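## Task

On the patch panel directly beneath the switch whose ports have red covers, take the cable out of port 16 (ports counted 1 to 24 starting at the left). Hang its free plug end in the nearest cable-manager ring on that port's left so the plug rests upright within the manager. No cable may end up sharply kinked or twisted around another. Do not unseat any other plug; even a small outward shift of one can mean failure. If the freed plug swings well away from the rack, the scene may end and it counts against you. At the finish each cable must sit in every manager ring it passes through: if the remaining cable is outside a ring the task fails, and if the unplugged one is outside a ring it counts against you. Anything held in place only by the gripper does not count. Release the cable and move the grippers away at the end.

## Robot and tools

Robot: two six-joint arms, left_arm (the robot's own left, +y side, base near (-0.048, +0.343, 1.023) m) and right_arm (base near (-0.048, -0.343, 1.023) m), each with a parallel two-finger gripper. Joint order everywhere: waist, shoulder, elbow, wrist pitch, wrist yaw, wrist roll, then the gripper.

Frames. The scene (world) frame has its origin on the floor at the centre of the robot's foot: +x is the direction the robot faces, +y to its left, +z up, in metres. Result state lines report each gripper's end_effector_position (metres, the point between the finger pads, about 1 cm short of the fingertips) and end_effector_quat_wxyz in this frame. Reported positions can be off, more so at long reach. Gripper axes: fingers point along the gripper's +z, and they open and close along its y.

execute_actions(actions): a list of actions run one after another. Each action is a table of at most 15 rows; each row lasts one control step (1/30 s) and the final row is repeated until 15 steps have passed. A row is one flat list of 14 numbers, each in [-1, 1], covering both arms even if one stays still: dx, dy, dz, rx, ry, rz, opening for left_arm, then the same seven for right_arm. The first six are an offset of the target from where that gripper measured at the start of the action (for the first action of a call, the last pose a result reported), expressed in the gripper's own axes; every row counts from that same start, not from the row before. Scale: 1.0 equals 0.6 m of translation or 180 degrees of rotation; rx, ry, rz form a single rotation vector. Opening is absolute, not an offset: +1 fully open (0.094 m), -1 closed. An optional 12 extra numbers in [0, 1] set stiffness multipliers per joint (left_arm's six, then right_arm's six, Joint positions order); they persist until changed. An empty list just returns state and images.

move(target, speed, blocking): target is one such 14-number row (optionally 26 with stiffness), again offsets in gripper axes from the pose shown in the latest result, plus absolute openings sent when the move begins. Each gripper follows a straight line; both finish together; duration 0.5 to 10 s, cut off at 10 s. speed is in m/s, 0.002 to 0.5 (default 0.25), rotation up to twice that in rad/s. Moves do not slow for obstacles or the other arm, and faster or deeper contact presses harder. blocking=false returns after 0.5 s while motion continues; then only wait or stop are accepted until a result shows the move ended. The extra move: line reports the ending (done, off_target, moving, held, fault), any limits (paced = pose clipped; held = some steps blocked, after which the arm may surge), and each gripper's distance to its target.

wait(seconds): 0 to 10 s, arms keep their last command; a running move carries on. stop(): brakes a running move; needs stopping room. zoom_image(camera, region): enlarges region [x0, y0, x1, y1] in pixels (origin top-left, at most 504 by 504) of one camera's latest image; cameras are cam_head_left, cam_head_right, cam_left_wrist, cam_right_wrist, all 672x504. Calibration (K, distortion, T_world_to_cam) is given per camera and may be slightly off. read_manual(section) only returns licence text. finished_scene(scene): ends the current scene by its number; irreversible, and the goal must already hold on its own.

Controller behaviour. Each step the commanded pose is clipped to 70 mm and 16 degrees from the measured pose, so large offsets need several actions; after an action the arm continues at most to its last clipped pose. Position wins over orientation if both cannot be met. Arms tend to settle a centimetre or more low; sending zeros repeatedly lets them sag, so to hold an arm send the offset back to its intended pose in the first call of a reply, zeros afterwards, aiming higher if it still droops. Hand target lines show where each arm is currently being driven. A pose unreachable line names an arm whose command was altered or blocked; HELD in the step readings marks steps where an arm was held back; FAULT marks an arm stop.

Gripping: grip_measured is the measured opening on the command scale (each gripper has its own fixed error of about 1 mm). To hold something, command about 0.03 below grip_measured for a firm grip, less for a gentle one. Finger force tops out near 50 to 62 N, weaker on thin parts.

The robot keeps executing while you think, holding the last command. Avoid: the arms striking or pushing each other, drops, slips, slams and hard pushes, loose plugs flung outward, tugging other cables, and holding loads so long that a motor overheats (MOTOR HOT at 85 °C; at 100 °C an OVER-TEMPERATURE FAULT drops that arm). Prefer smooth, economical motion and finish with grippers open and clear of the cables.

Each tool is called after ">>>" as name([rows], argument=value, ...), one row to a line, values as JSON.

## Session

>>> execute_actions(actions=[])

Scene clock: 0.00 s.
left_arm: end_effector_position=(+0.5573, +0.3363, +1.1905) grip_measured=+1.000 end_effector_quat_wxyz=(+0.273, +0.007, +0.962, -0.004) | right_arm: end_effector_position=(+0.5490, -0.3383, +1.1821) grip_measured=+1.000 end_effector_quat_wxyz=(+0.260, -0.013, +0.965, -0.006)
Joint positions: left_arm=[ 0.517  1.561  1.28  -0.678 -0.107  0.005  0.094] | right_arm=[-0.514  1.559  1.264 -0.691  0.125 -0.015  0.094]
Joint velocities: left_arm=[-0.015  0.005 -0.002  0.012 -0.051  0.022  0.   ] | right_arm=[ 0.005 -0.015 -0.002  0.007  0.007 -0.081  0.   ]
Joint torques (N m, as the arm reports them, + toward a larger angle): no reading
Hand target (left_arm): +0.565, +0.337, +1.198; +0.282, +0.006, +0.959, -0.004
Hand target (right_arm): +0.557, -0.339, +1.189; +0.269, -0.011, +0.963, -0.006
Joint stiffness scale: left_arm=[1. 1. 1. 1. 1. 1.] | right_arm=[1. 1. 1. 1. 1. 1.]

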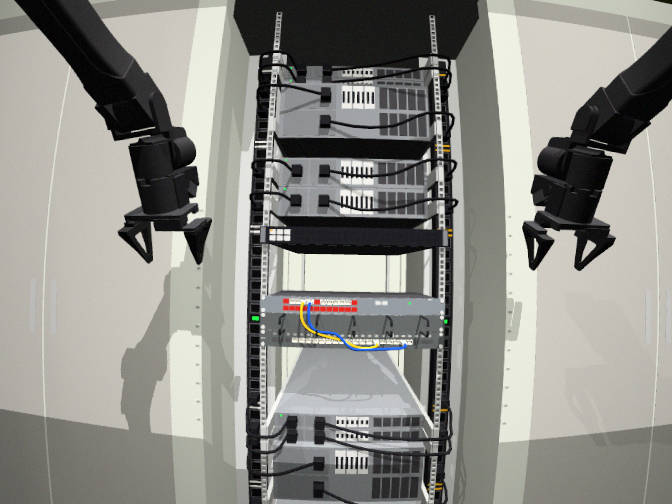

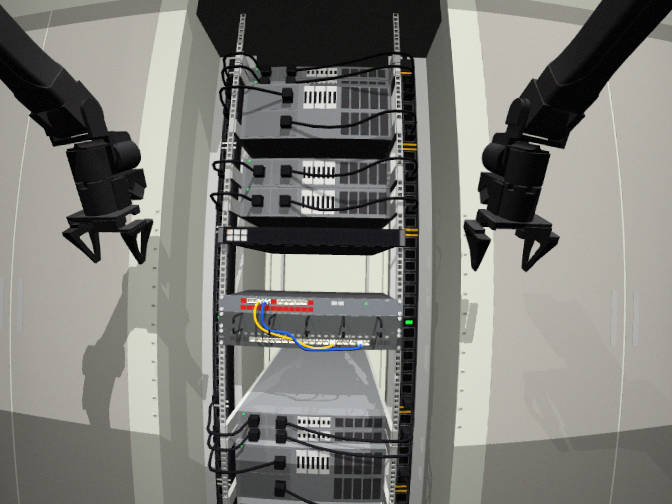

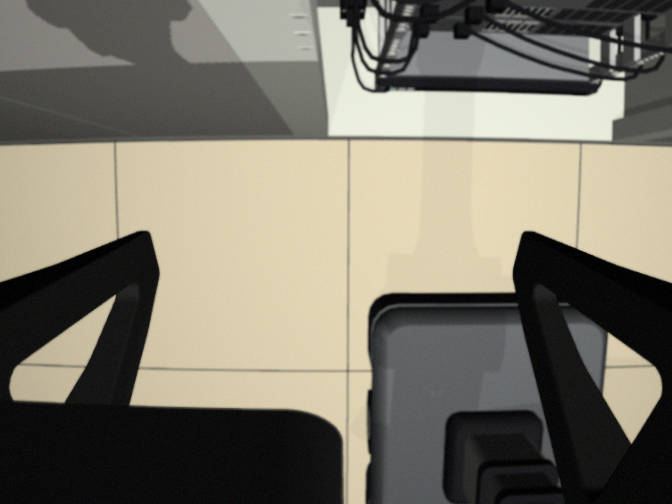

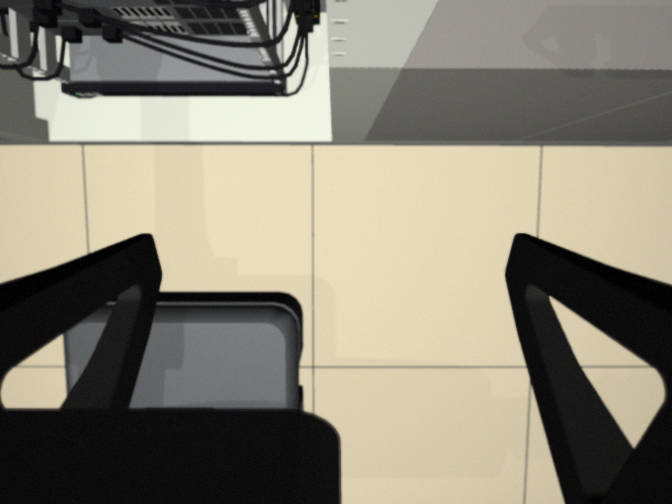

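>>> zoom_image(camera="cam_head_left", region=[250, 280, 460, 370])

>>> zoom_image(camera="cam_head_right", region=[205, 280, 415, 370])

Region (250, 280, 460, 370) of cam_head_left's 672x504 image, scaled by 2.400, with more detail than that image has; it fills the top 216 rows of this view, and the rest is white.

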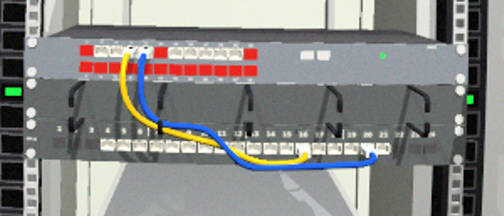

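Region (205, 280, 415, 370) of cam_head_right's 672x504 image, scaled by 2.400, with more detail than that image has; it fills the top 216 rows of this view, and the rest is white.

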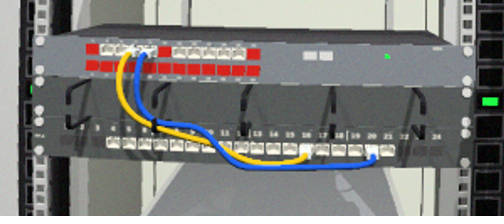

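>>> move(target=[0,0,0,0,0,0,1,-0.037,0.433,0.368,0,-0.333,0,0])

Scene clock: 3.80 s.
left_arm: end_effector_position=(+0.5573, +0.3363, +1.1905) grip_measured=+1.000 end_effector_quat_wxyz=(+0.273, +0.007, +0.962, -0.004) | right_arm: end_effector_position=(+0.6693, -0.0870, +0.9934) grip_measured=+0.002 end_effector_quat_wxyz=(+0.693, -0.006, +0.720, -0.006)
Joint positions: left_arm=[ 0.517  1.561  1.28  -0.678 -0.107  0.005  0.094] | right_arm=[-0.151  2.434  1.339  1.121  0.439 -0.121  0.047]
Joint velocities: left_arm=[-0.015 -0.005  0.007  0.002  0.007 -0.051  0.   ] | right_arm=[-0.005 -0.005  0.002 -0.002  0.022  0.007  0.   ]
Joint torques (N m, as the arm reports them, + toward a larger angle): left_arm=[ -2.31 -17.24   9.1    1.2    0.1    0.  ] | right_arm=[  2.48 -18.64   9.01   2.52   0.17  -0.06]
Hand target (left_arm): +0.557, +0.336, +1.190; +0.273, +0.007, +0.962, -0.004
Hand target (right_arm): +0.677, -0.078, +1.005; +0.707, -0.005, +0.707, -0.005
Off the commanded pose (left_arm): 0.000 m, 0 deg.
Off the commanded pose (right_arm): 0.010 m, 3 deg.
Joint stiffness scale: left_arm=[1. 1. 1. 1. 1. 1.] | right_arm=[1. 1. 1. 1. 1. 1.]
move: off_target (right_arm)
camera_calibration (this result's frames):
cam_right_wrist: T_world_to_cam=[[-0.0150996, -0.999744, 0.0168607, -0.0950811], [-0.609988, -0.00415097, -0.7924, 1.19846], [0.792267, -0.0222498, -0.609769, 0.198764], [0, 0, 0, 1]] pos_world=[0.572134, -0.0856595, 1.07246]

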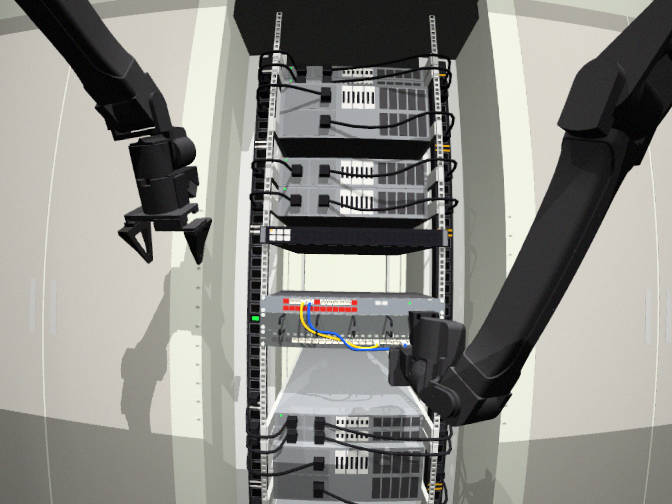

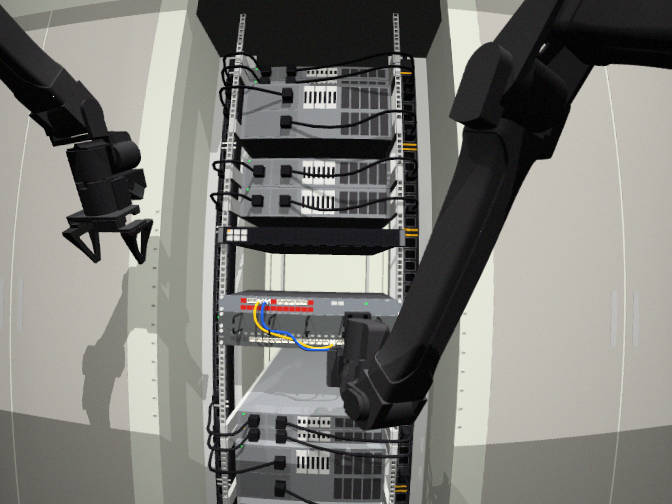

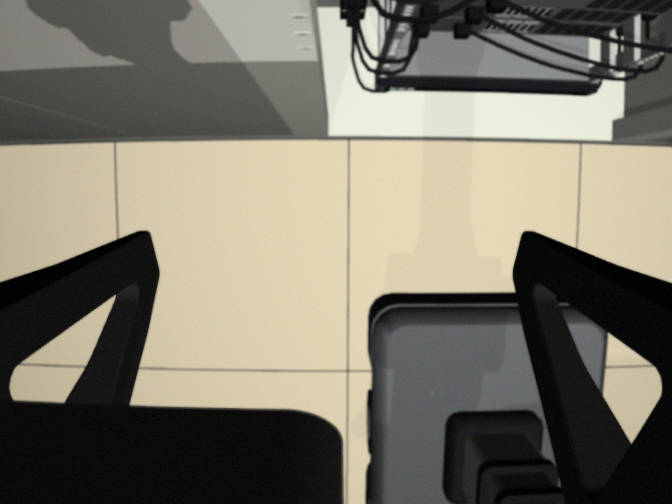

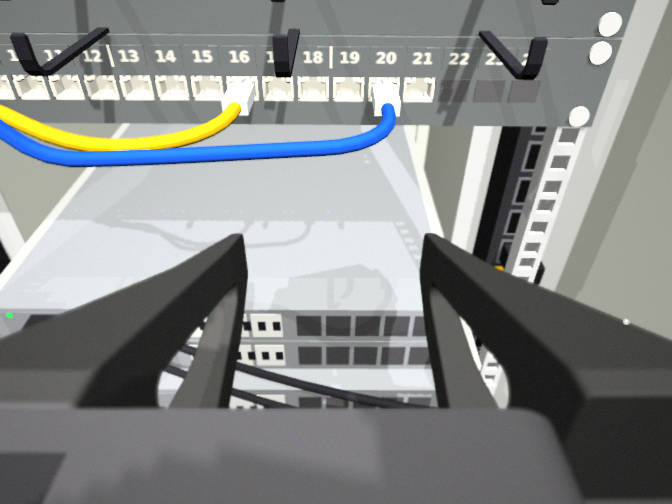

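>>> move(target=[0,0,0,0,0,0,1,-0.01,0.075,0.09,0,-0.012,0,-0.4])

>>> zoom_image(camera="cam_right_wrist", region=[200, 40, 480, 250])

>>> zoom_image(camera="cam_head_left", region=[290, 290, 410, 380])

Scene clock: 5.77 s.
left_arm: end_effector_position=(+0.5573, +0.3363, +1.1905) grip_measured=+1.000 end_effector_quat_wxyz=(+0.273, +0.007, +0.962, -0.004) | right_arm: end_effector_position=(+0.7196, -0.0551, +1.0045) grip_measured=-0.398 end_effector_quat_wxyz=(+0.707, +0.003, +0.707, -0.004)
Joint positions: left_arm=[ 0.517  1.561  1.28  -0.678 -0.107  0.005  0.094] | right_arm=[-0.137  2.511  1.556  1.024  0.458 -0.125  0.028]
Joint velocities: left_arm=[-0.005 -0.015 -0.022 -0.007  0.007 -0.066  0.   ] | right_arm=[-0.015 -0.005 -0.007  0.007 -0.007  0.007  0.001]
Joint torques (N m, as the arm reports them, + toward a larger angle): left_arm=[ -2.36 -17.25   9.12   1.19   0.1   -0.01] | right_arm=[  2.94 -19.    10.62   1.47   0.18  -0.12]
Hand target (left_arm): +0.557, +0.336, +1.190; +0.273, +0.007, +0.962, -0.004
Hand target (right_arm): +0.722, -0.042, +0.998; +0.707, -0.006, +0.707, -0.006
Off the commanded pose (left_arm): 0.000 m, 0 deg.
Off the commanded pose (right_arm): 0.016 m, 1 deg.
Joint stiffness scale: left_arm=[1. 1. 1. 1. 1. 1.] | right_arm=[1. 1. 1. 1. 1. 1.]
move: off_target (right_arm)
camera_calibration (this result's frames):
cam_right_wrist: T_world_to_cam=[[-0.0246292, -0.999696, 0.00118154, -0.0399909], [-0.579791, 0.0133213, -0.814656, 1.23965], [0.814393, -0.0207493, -0.579943, 0.120618], [0, 0, 0, 1]] pos_world=[0.619521, -0.0539896, 1.07988]

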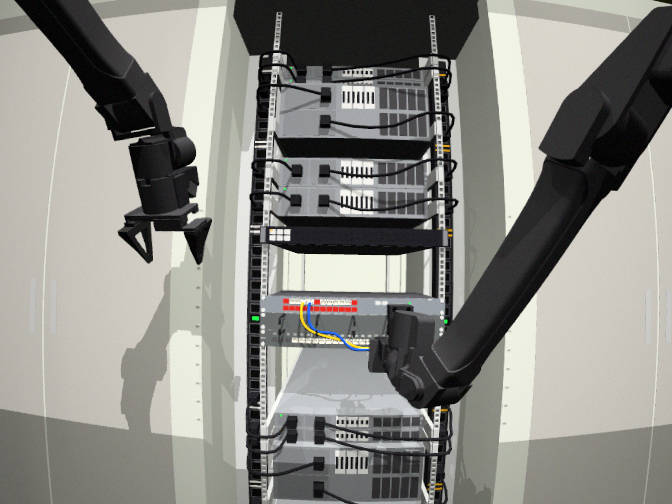

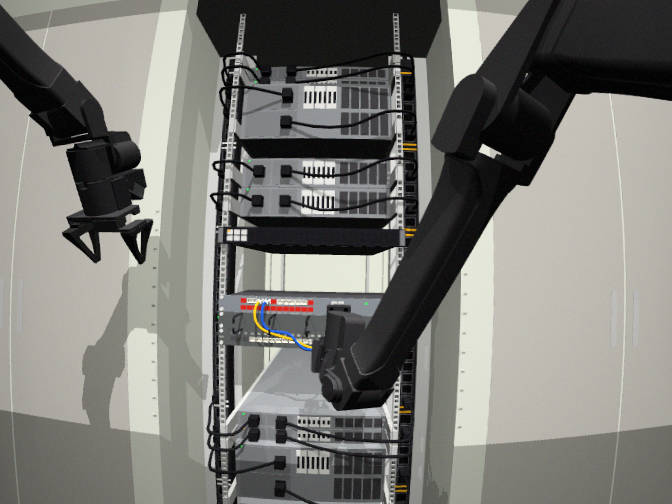

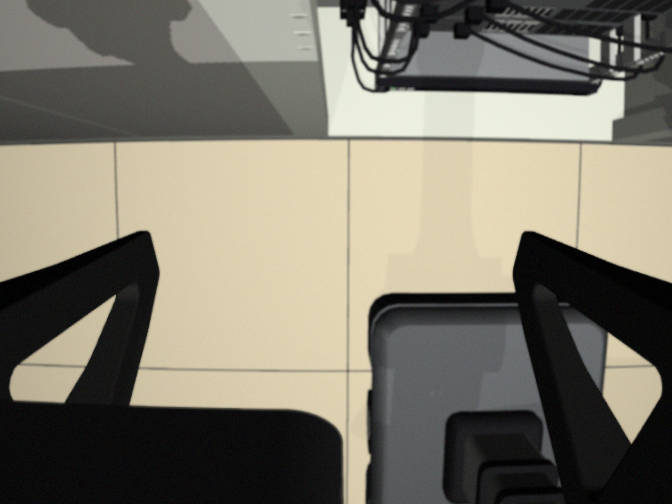

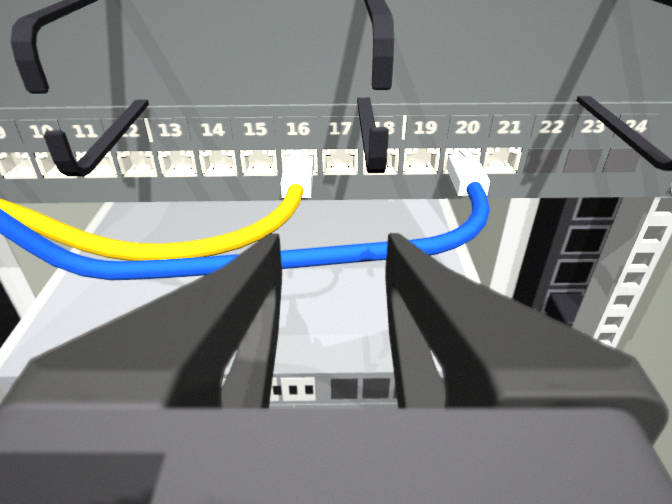

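Region (200, 40, 480, 250) of cam_right_wrist's 672x504 image, scaled by 1.800, with more detail than that image has; it fills the top 378 rows of this view, and the rest is white.

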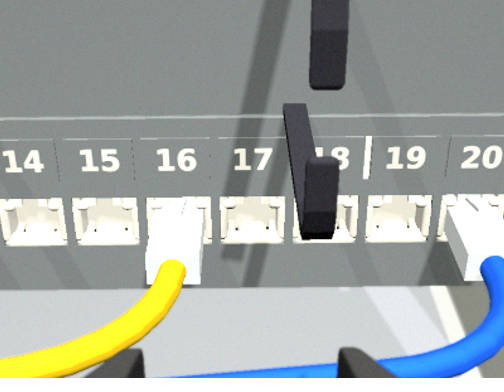

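Region (290, 290, 410, 380) of cam_head_left's 672x504 image, scaled by 4.200, with more detail than that image has; it fills the top 378 rows of this view, and the rest is white.

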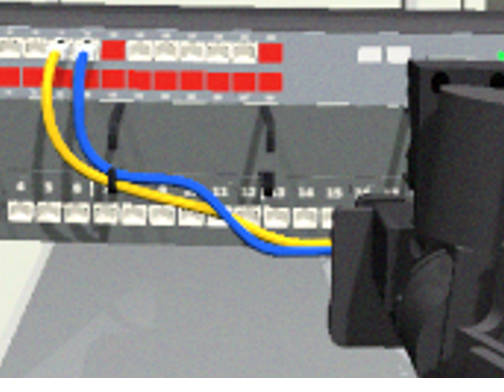

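>>> move(target=[0,0,0,0,0,0,1,0.022,0.035,0.02,0,0,-0.5,-0.5])

Scene clock: 11.60 s.
left_arm: end_effector_position=(+0.5573, +0.3363, +1.1905) grip_measured=+1.000 end_effector_quat_wxyz=(+0.273, +0.007, +0.962, -0.004) | right_arm: end_effector_position=(+0.7286, -0.0516, +0.9987) grip_measured=-0.499 end_effector_quat_wxyz=(-0.497, +0.491, -0.510, +0.501)
Joint positions: left_arm=[ 0.517  1.561  1.28  -0.678 -0.107  0.005  0.094] | right_arm=[-0.136  2.539  1.604  1.003  0.471 -1.678  0.024]
Joint velocities: left_arm=[ 0.005  0.005  0.012  0.002 -0.007 -0.007  0.   ] | right_arm=[-0.005  0.005 -0.002 -0.007 -0.007 -0.007  0.001]
Joint torques (N m, as the arm reports them, + toward a larger angle): left_arm=[ -2.41 -17.46   9.1    1.15   0.11  -0.01] | right_arm=[  3.55 -18.97  11.17   1.52   0.18  -0.05]
Hand target (left_arm): +0.557, +0.336, +1.190; +0.273, +0.007, +0.962, -0.004
Hand target (right_arm): +0.730, -0.034, +0.992; +0.497, -0.498, +0.502, -0.502
Off the commanded pose (left_arm): 0.000 m, 0 deg.
Off the commanded pose (right_arm): 0.019 m, 1 deg.
Joint stiffness scale: left_arm=[1. 1. 1. 1. 1. 1.] | right_arm=[1. 1. 1. 1. 1. 1.]
move: off_target (right_arm)
camera_calibration (this result's frames):
cam_right_wrist: T_world_to_cam=[[-0.0114934, -0.0158856, 0.999808, -0.992402], [-0.597811, -0.801397, -0.0196053, 0.417128], [0.801554, -0.597922, -0.000285783, -0.489401], [0, 0, 0, 1]] pos_world=[0.63024, 0.0258969, 1.00025]

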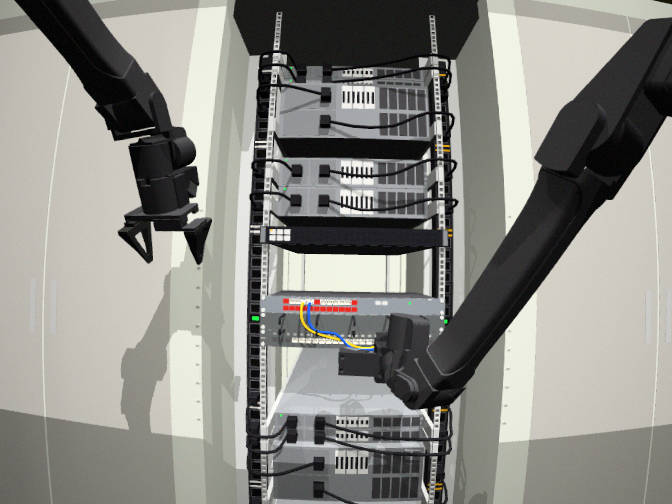

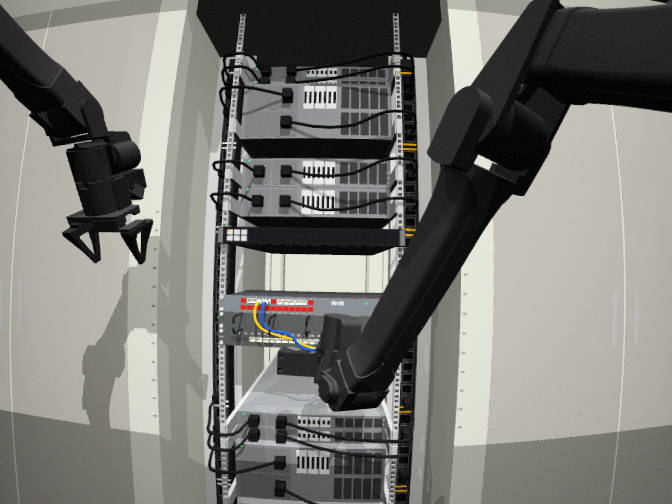

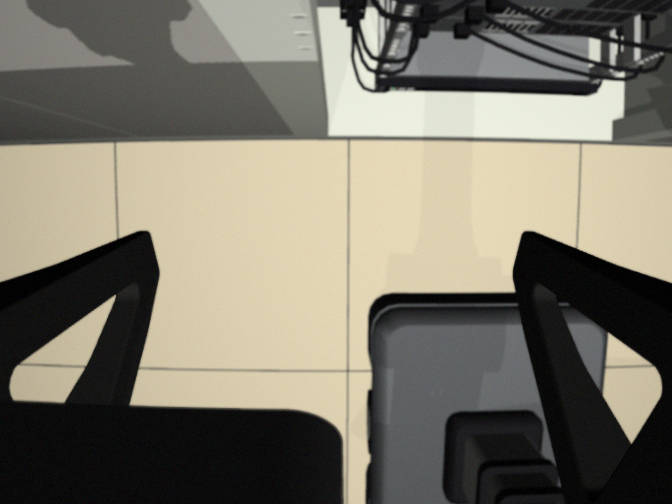

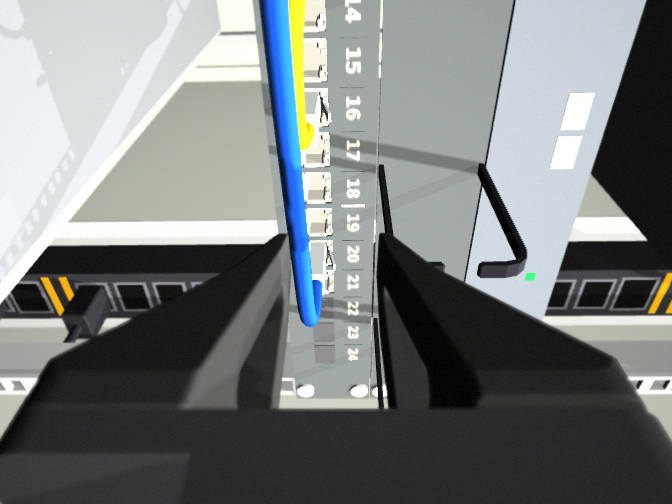

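>>> move(target=[0,0,0,0,0,0,1,-0.07,-0.01,0.01,-0.055,0.083,0,-0.5])

Scene clock: 13.60 s.
left_arm: end_effector_position=(+0.5573, +0.3363, +1.1905) grip_measured=+1.000 end_effector_quat_wxyz=(+0.273, +0.007, +0.962, -0.004) | right_arm: end_effector_position=(+0.7238, -0.0138, +0.9934) grip_measured=-0.499 end_effector_quat_wxyz=(+0.370, -0.480, +0.606, -0.515)
Joint positions: left_arm=[ 0.517  1.561  1.28  -0.678 -0.107  0.005  0.094] | right_arm=[-0.034  2.538  1.754  0.618  0.835 -1.567  0.024]
Joint velocities: left_arm=[-0.005 -0.005 -0.012 -0.007  0.007  0.051  0.   ] | right_arm=[-0.015 -0.005 -0.007 -0.027  0.022  0.007  0.   ]
Joint torques (N m, as the arm reports them, + toward a larger angle): left_arm=[ -2.46 -17.36   9.12   1.15   0.11  -0.01] | right_arm=[  1.86 -22.4   12.05   1.58   0.28   0.23]
Hand target (left_arm): +0.557, +0.336, +1.190; +0.273, +0.007, +0.962, -0.004
Hand target (right_arm): +0.734, -0.010, +1.006; +0.382, -0.465, +0.611, -0.514
Off the commanded pose (left_arm): 0.000 m, 0 deg.
Off the commanded pose (right_arm): 0.017 m, 3 deg.
Joint stiffness scale: left_arm=[1. 1. 1. 1. 1. 1.] | right_arm=[1. 1. 1. 1. 1. 1.]
move: off_target (right_arm)
camera_calibration (this result's frames):
cam_right_wrist: T_world_to_cam=[[0.187124, -0.00483467, 0.982324, -1.11283], [-0.76365, -0.629738, 0.142369, 0.405888], [0.617919, -0.776792, -0.121531, -0.212022], [0, 0, 0, 1]] pos_world=[0.649205, 0.085526, 1.00961]

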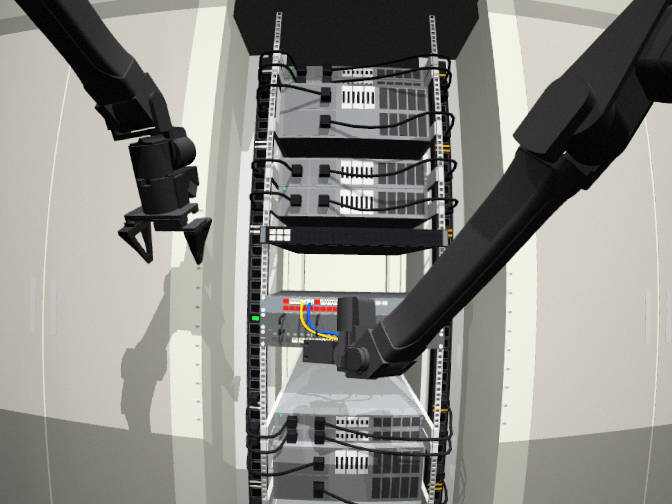

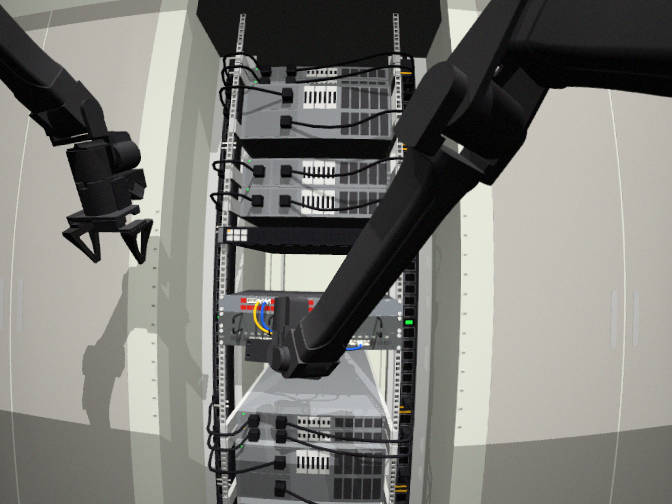

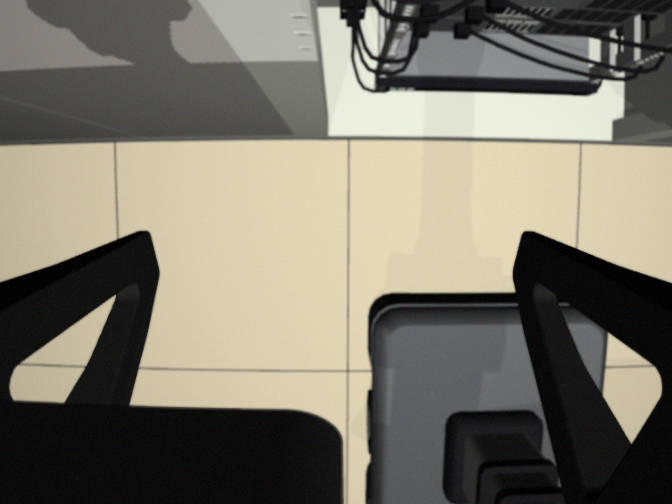

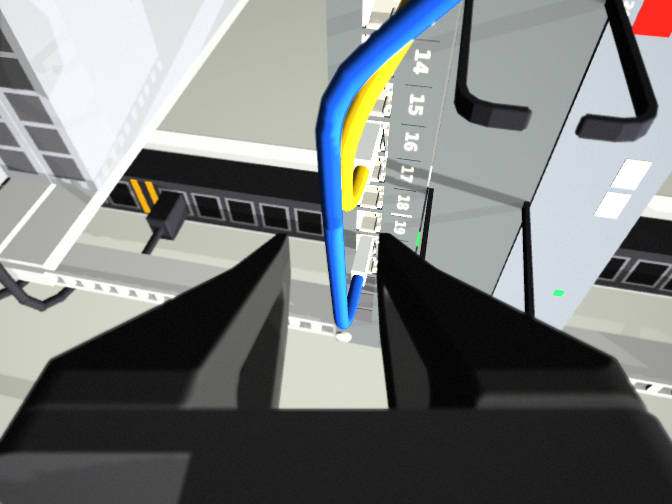

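>>> move(target=[0,0,0,0,0,0,1,0,-0.052,0.012,0.01,0,0,-0.5], speed=0.08)

>>> move(target=[0,0,0,0,0,0,1,0,-0.03,0.065,0.01,0,0,-0.5], speed=0.05)

Scene clock: 15.13 s.
left_arm: end_effector_position=(+0.5573, +0.3363, +1.1905) grip_measured=+1.000 end_effector_quat_wxyz=(+0.273, +0.007, +0.962, -0.004) | right_arm: end_effector_position=(+0.7276, -0.0133, +1.0115) grip_measured=-0.499 end_effector_quat_wxyz=(+0.374, -0.479, +0.601, -0.519)
Joint positions: left_arm=[ 0.517  1.561  1.28  -0.678 -0.107  0.005  0.094] | right_arm=[-0.034  2.516  1.754  0.618  0.831 -1.586  0.024]
Joint velocities: left_arm=[-0.005 -0.015  0.002  0.007 -0.022 -0.051  0.   ] | right_arm=[-0.005 -0.005  0.002 -0.002 -0.051 -0.007 -0.001]
Joint torques (N m, as the arm reports them, + toward a larger angle): left_arm=[ -2.2  -17.43   9.09   1.15   0.11  -0.02] | right_arm=[  1.48 -22.    10.55   1.87  -0.08   0.02]
Hand target (left_arm): +0.557, +0.336, +1.190; +0.273, +0.007, +0.962, -0.004
Hand target (right_arm): +0.736, -0.017, +1.023; +0.378, -0.474, +0.598, -0.524
Off the commanded pose (left_arm): 0.000 m, 0 deg.
Off the commanded pose (right_arm): 0.015 m, 1 deg.
Joint stiffness scale: left_arm=[1. 1. 1. 1. 1. 1.] | right_arm=[1. 1. 1. 1. 1. 1.]
move: off_target (right_arm)
camera_calibration (this result's frames):
cam_right_wrist: T_world_to_cam=[[0.173375, 0.00148485, 0.984855, -1.12376], [-0.762544, -0.632652, 0.135193, 0.413002], [0.623271, -0.774435, -0.108554, -0.228795], [0, 0, 0, 1]] pos_world=[0.652367, 0.0857689, 1.02607]

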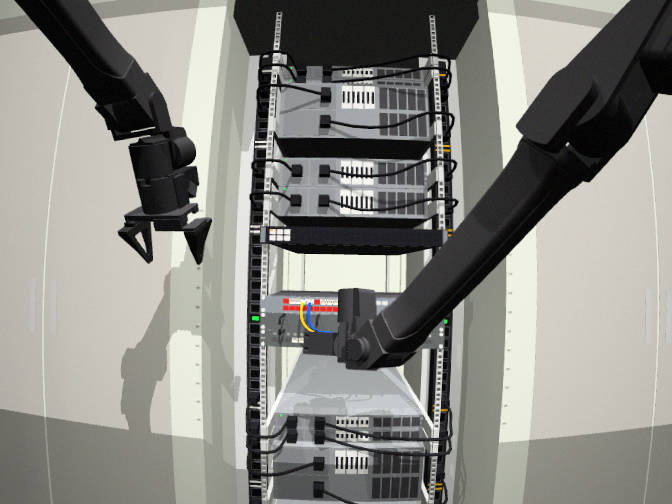

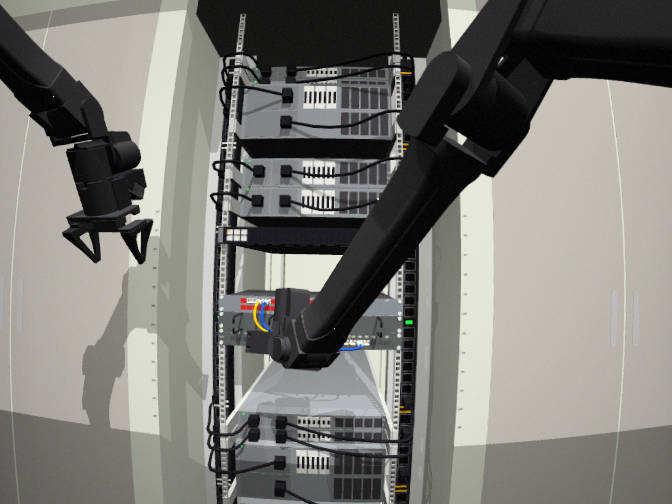

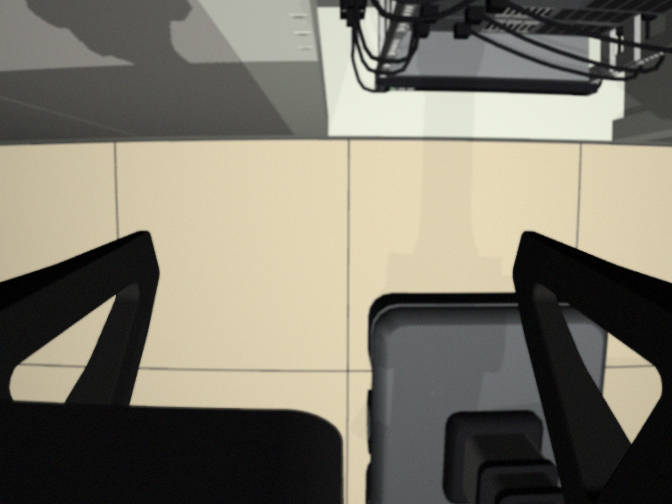

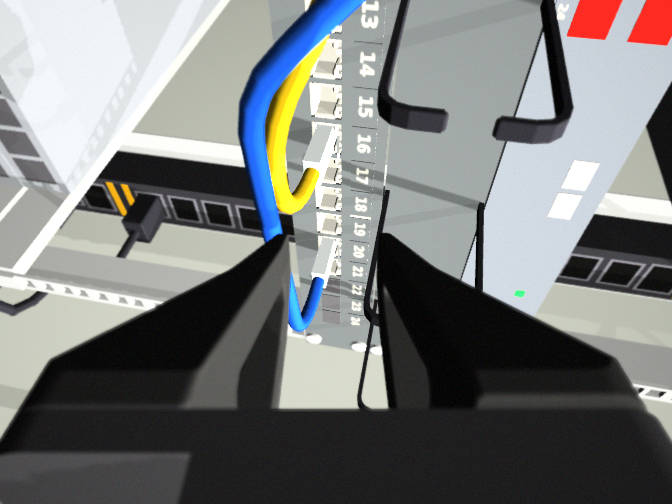

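Scene clock: 16.70 s.
left_arm: end_effector_position=(+0.5573, +0.3363, +1.1905) grip_measured=+1.000 end_effector_quat_wxyz=(+0.273, +0.007, +0.962, -0.004) | right_arm: end_effector_position=(+0.7534, -0.0174, +1.0271) grip_measured=-0.499 end_effector_quat_wxyz=(+0.386, -0.475, +0.594, -0.522)
Joint positions: left_arm=[ 0.517  1.561  1.28  -0.678 -0.107  0.005  0.094] | right_arm=[-0.057  2.533  1.828  0.601  0.796 -1.609  0.024]
Joint velocities: left_arm=[-0.005 -0.005  0.007 -0.007 -0.022 -0.037  0.   ] | right_arm=[-0.015 -0.005 -0.002 -0.007 -0.051 -0.066 -0.   ]
Joint torques (N m, as the arm reports them, + toward a larger angle): left_arm=[ -2.15 -17.37   9.06   1.17   0.1   -0.03] | right_arm=[  1.34 -20.77  13.63   1.44  -0.08  -0.03]
Hand target (left_arm): +0.557, +0.336, +1.190; +0.273, +0.007, +0.962, -0.004
Hand target (right_arm): +0.767, -0.024, +1.022; +0.382, -0.473, +0.593, -0.528
Off the commanded pose (left_arm): 0.000 m, 0 deg.
Off the commanded pose (right_arm): 0.017 m, 1 deg.
Joint stiffness scale: left_arm=[1. 1. 1. 1. 1. 1.] | right_arm=[1. 1. 1. 1. 1. 1.]
move: off_target (right_arm)
camera_calibration (this result's frames):
cam_right_wrist: T_world_to_cam=[[0.146009, -0.00024441, 0.989283, -1.12758], [-0.758861, -0.641578, 0.111842, 0.449025], [0.634675, -0.767058, -0.0938614, -0.269839], [0, 0, 0, 1]] pos_world=[0.676644, 0.0808271, 1.03995]

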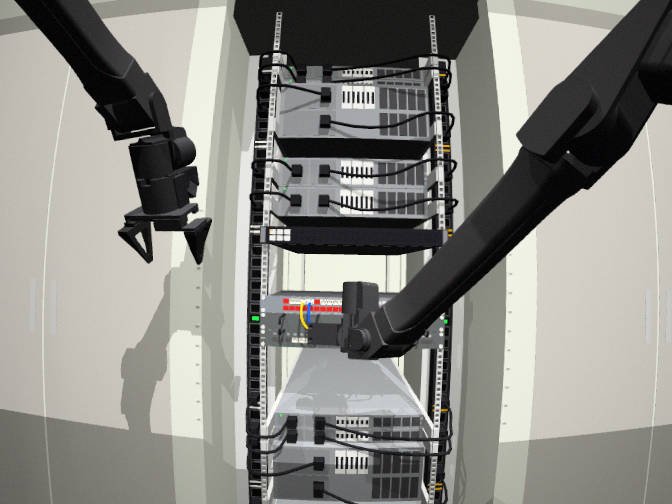

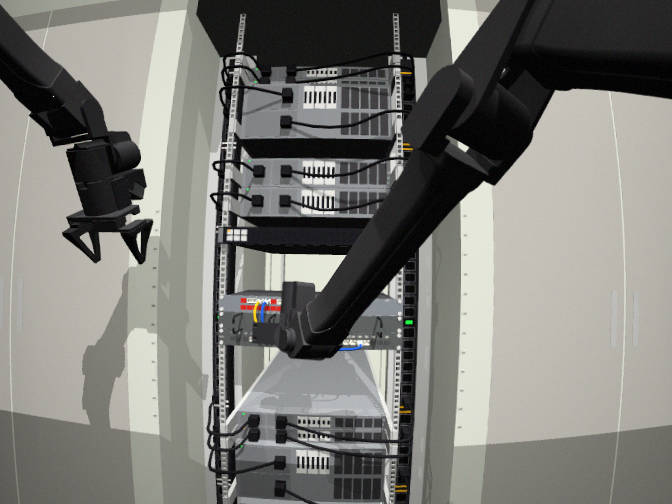

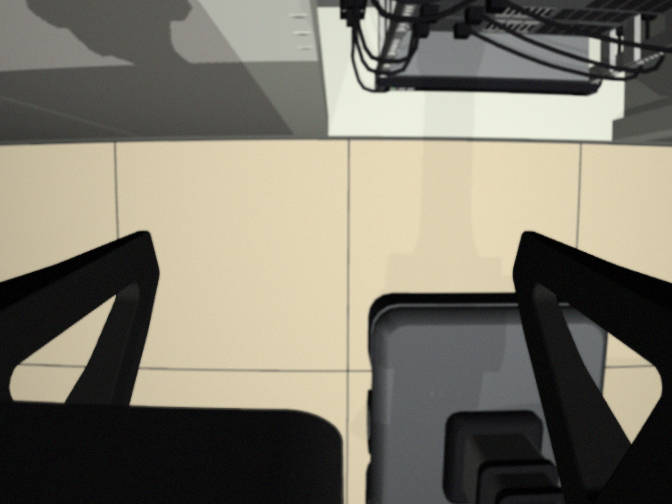

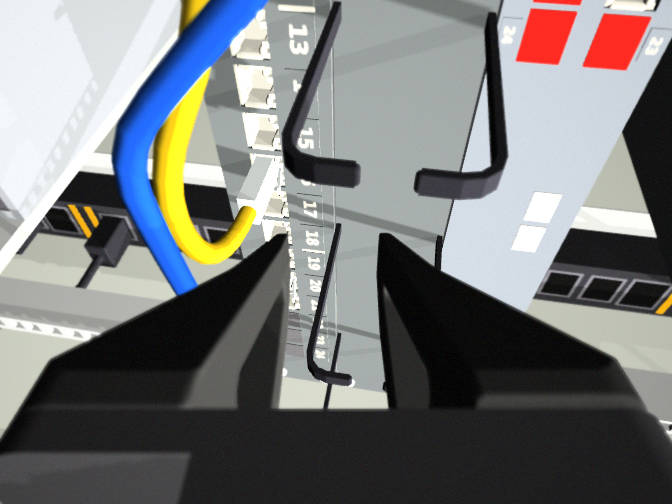

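>>> move(target=[0,0,0,0,0,0,1,0.03,0.04,0.01,0,0,0,-0.5], speed=0.03)

Scene clock: 18.73 s.
left_arm: end_effector_position=(+0.5573, +0.3363, +1.1905) grip_measured=+1.000 end_effector_quat_wxyz=(+0.273, +0.007, +0.962, -0.004) | right_arm: end_effector_position=(+0.7495, -0.0203, +1.0215) grip_measured=-0.499 end_effector_quat_wxyz=(+0.396, -0.474, +0.591, -0.520)
Joint positions: left_arm=[ 0.517  1.561  1.28  -0.678 -0.107  0.005  0.094] | right_arm=[-0.061  2.533  1.801  0.642  0.777 -1.609  0.024]
Joint velocities: left_arm=[-0.005  0.005  0.002  0.012  0.051 -0.022  0.   ] | right_arm=[ 0.015 -0.015 -0.002 -0.012  0.037 -0.007  0.   ]
Joint torques (N m, as the arm reports them, + toward a larger angle): left_arm=[ -2.42 -17.48   9.1    1.09   0.1   -0.01] | right_arm=[  0.48 -21.24   8.17   2.46  -0.11   0.09]
Hand target (left_arm): +0.557, +0.336, +1.190; +0.273, +0.007, +0.962, -0.004
Hand target (right_arm): +0.751, -0.036, +1.003; +0.386, -0.475, +0.594, -0.522
Off the commanded pose (left_arm): 0.000 m, 0 deg.
Off the commanded pose (right_arm): 0.024 m, 1 deg.
Joint stiffness scale: left_arm=[1. 1. 1. 1. 1. 1.] | right_arm=[1. 1. 1. 1. 1. 1.]
move: off_target (right_arm)
camera_calibration (this result's frames):
cam_right_wrist: T_world_to_cam=[[0.134259, -0.00749892, 0.990918, -1.11448], [-0.75132, -0.652792, 0.0968556, 0.454237], [0.646137, -0.7575, -0.0932771, -0.279166], [0, 0, 0, 1]] pos_world=[0.671286, 0.0766969, 1.03433]

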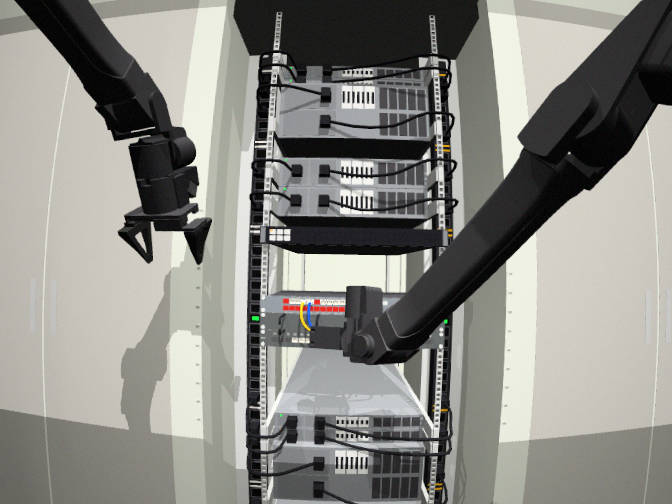

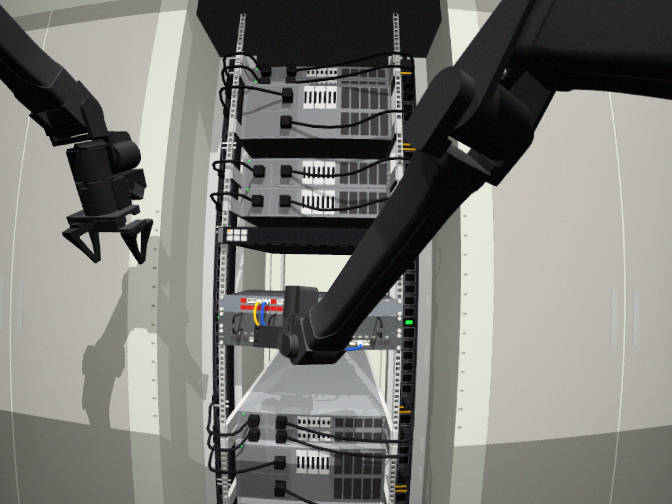

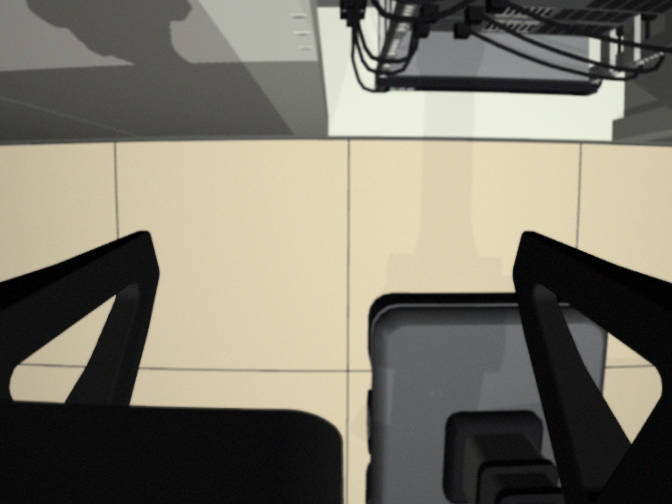

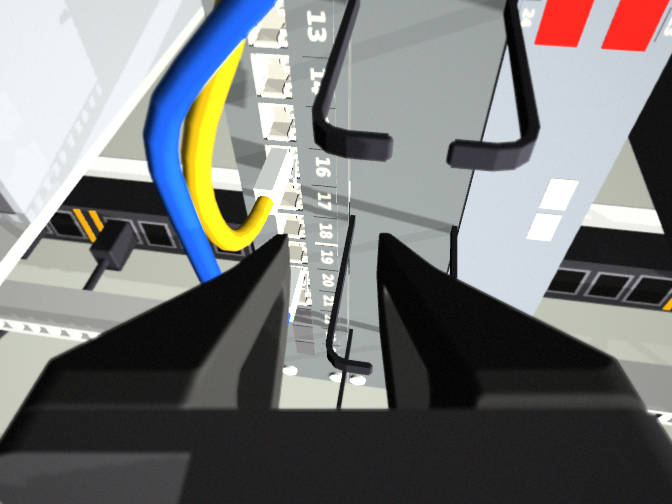

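>>> move(target=[0,0,0,0,0,0,1,0.04,0.059,0.027,0,0,0,-0.5], speed=0.03)

Scene clock: 20.97 s.
left_arm: end_effector_position=(+0.5573, +0.3363, +1.1905) grip_measured=+1.000 end_effector_quat_wxyz=(+0.273, +0.007, +0.962, -0.004) | right_arm: end_effector_position=(+0.7560, -0.0315, +1.0132) grip_measured=-0.499 end_effector_quat_wxyz=(+0.409, -0.468, +0.587, -0.518)
Joint positions: left_arm=[ 0.517  1.561  1.28  -0.678 -0.107  0.005  0.094] | right_arm=[-0.082  2.552  1.801  0.688  0.741 -1.609  0.024]
Joint velocities: left_arm=[-0.015 -0.024 -0.002 -0.002  0.037 -0.022  0.   ] | right_arm=[ 0.005 -0.015  0.007 -0.002 -0.037  0.037  0.   ]
Joint torques (N m, as the arm reports them, + toward a larger angle): left_arm=[ -2.31 -17.17   9.13   1.2    0.1   -0.02] | right_arm=[  0.82 -20.13   7.97   2.5   -0.12   0.07]
Hand target (left_arm): +0.557, +0.336, +1.190; +0.273, +0.007, +0.962, -0.004
Hand target (right_arm): +0.754, -0.047, +0.985; +0.395, -0.474, +0.591, -0.520
Off the commanded pose (left_arm): 0.000 m, 0 deg.
Off the commanded pose (right_arm): 0.033 m, 2 deg.
Joint stiffness scale: left_arm=[1. 1. 1. 1. 1. 1.] | right_arm=[1. 1. 1. 1. 1. 1.]
move: off_target (right_arm)
camera_calibration (this result's frames):
cam_right_wrist: T_world_to_cam=[[0.111538, -0.0223404, 0.993509, -1.09308], [-0.745793, -0.662613, 0.0688282, 0.476575], [0.656774, -0.748629, -0.090568, -0.303091], [0, 0, 0, 1]] pos_world=[0.676409, 0.0644622, 1.02573]

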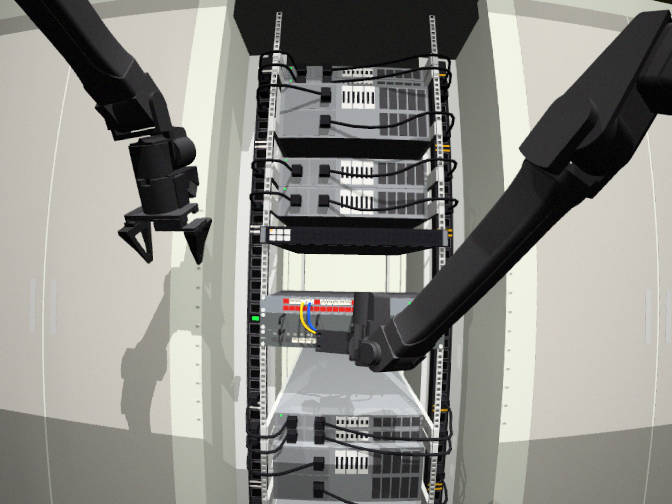

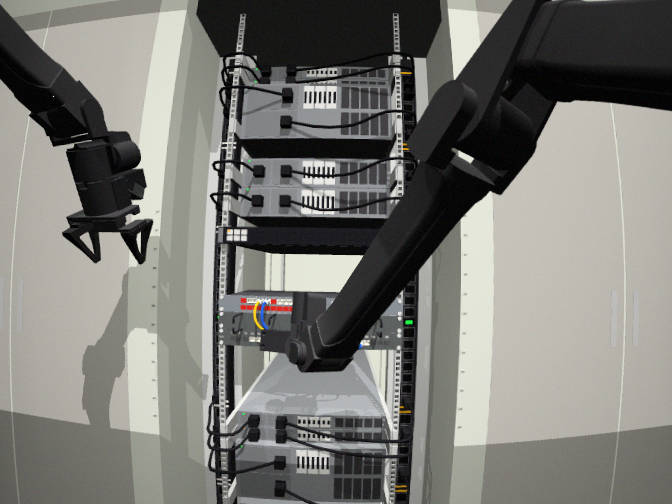

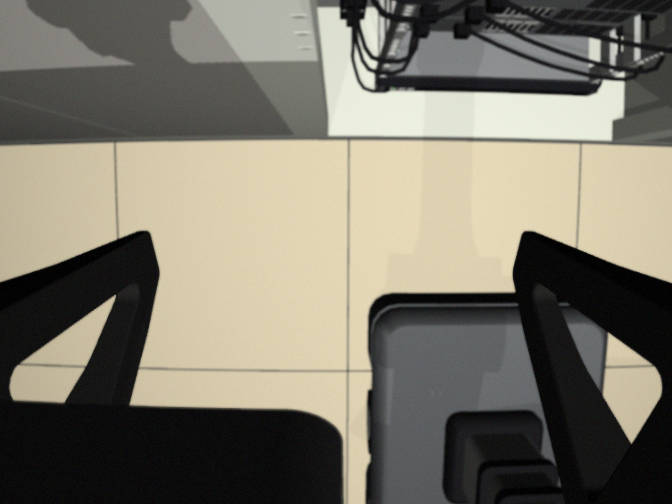

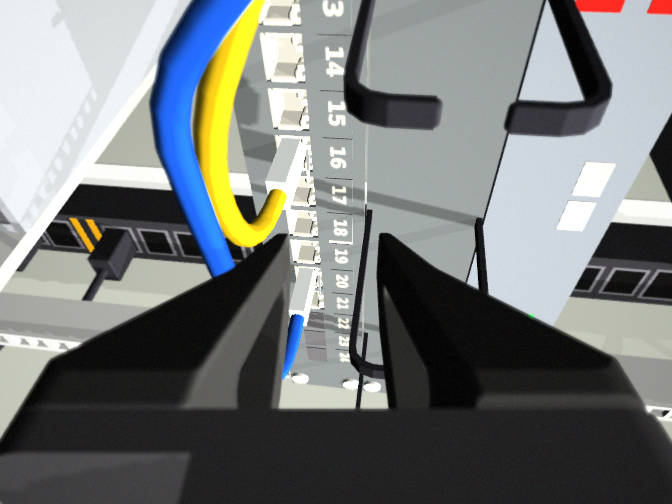

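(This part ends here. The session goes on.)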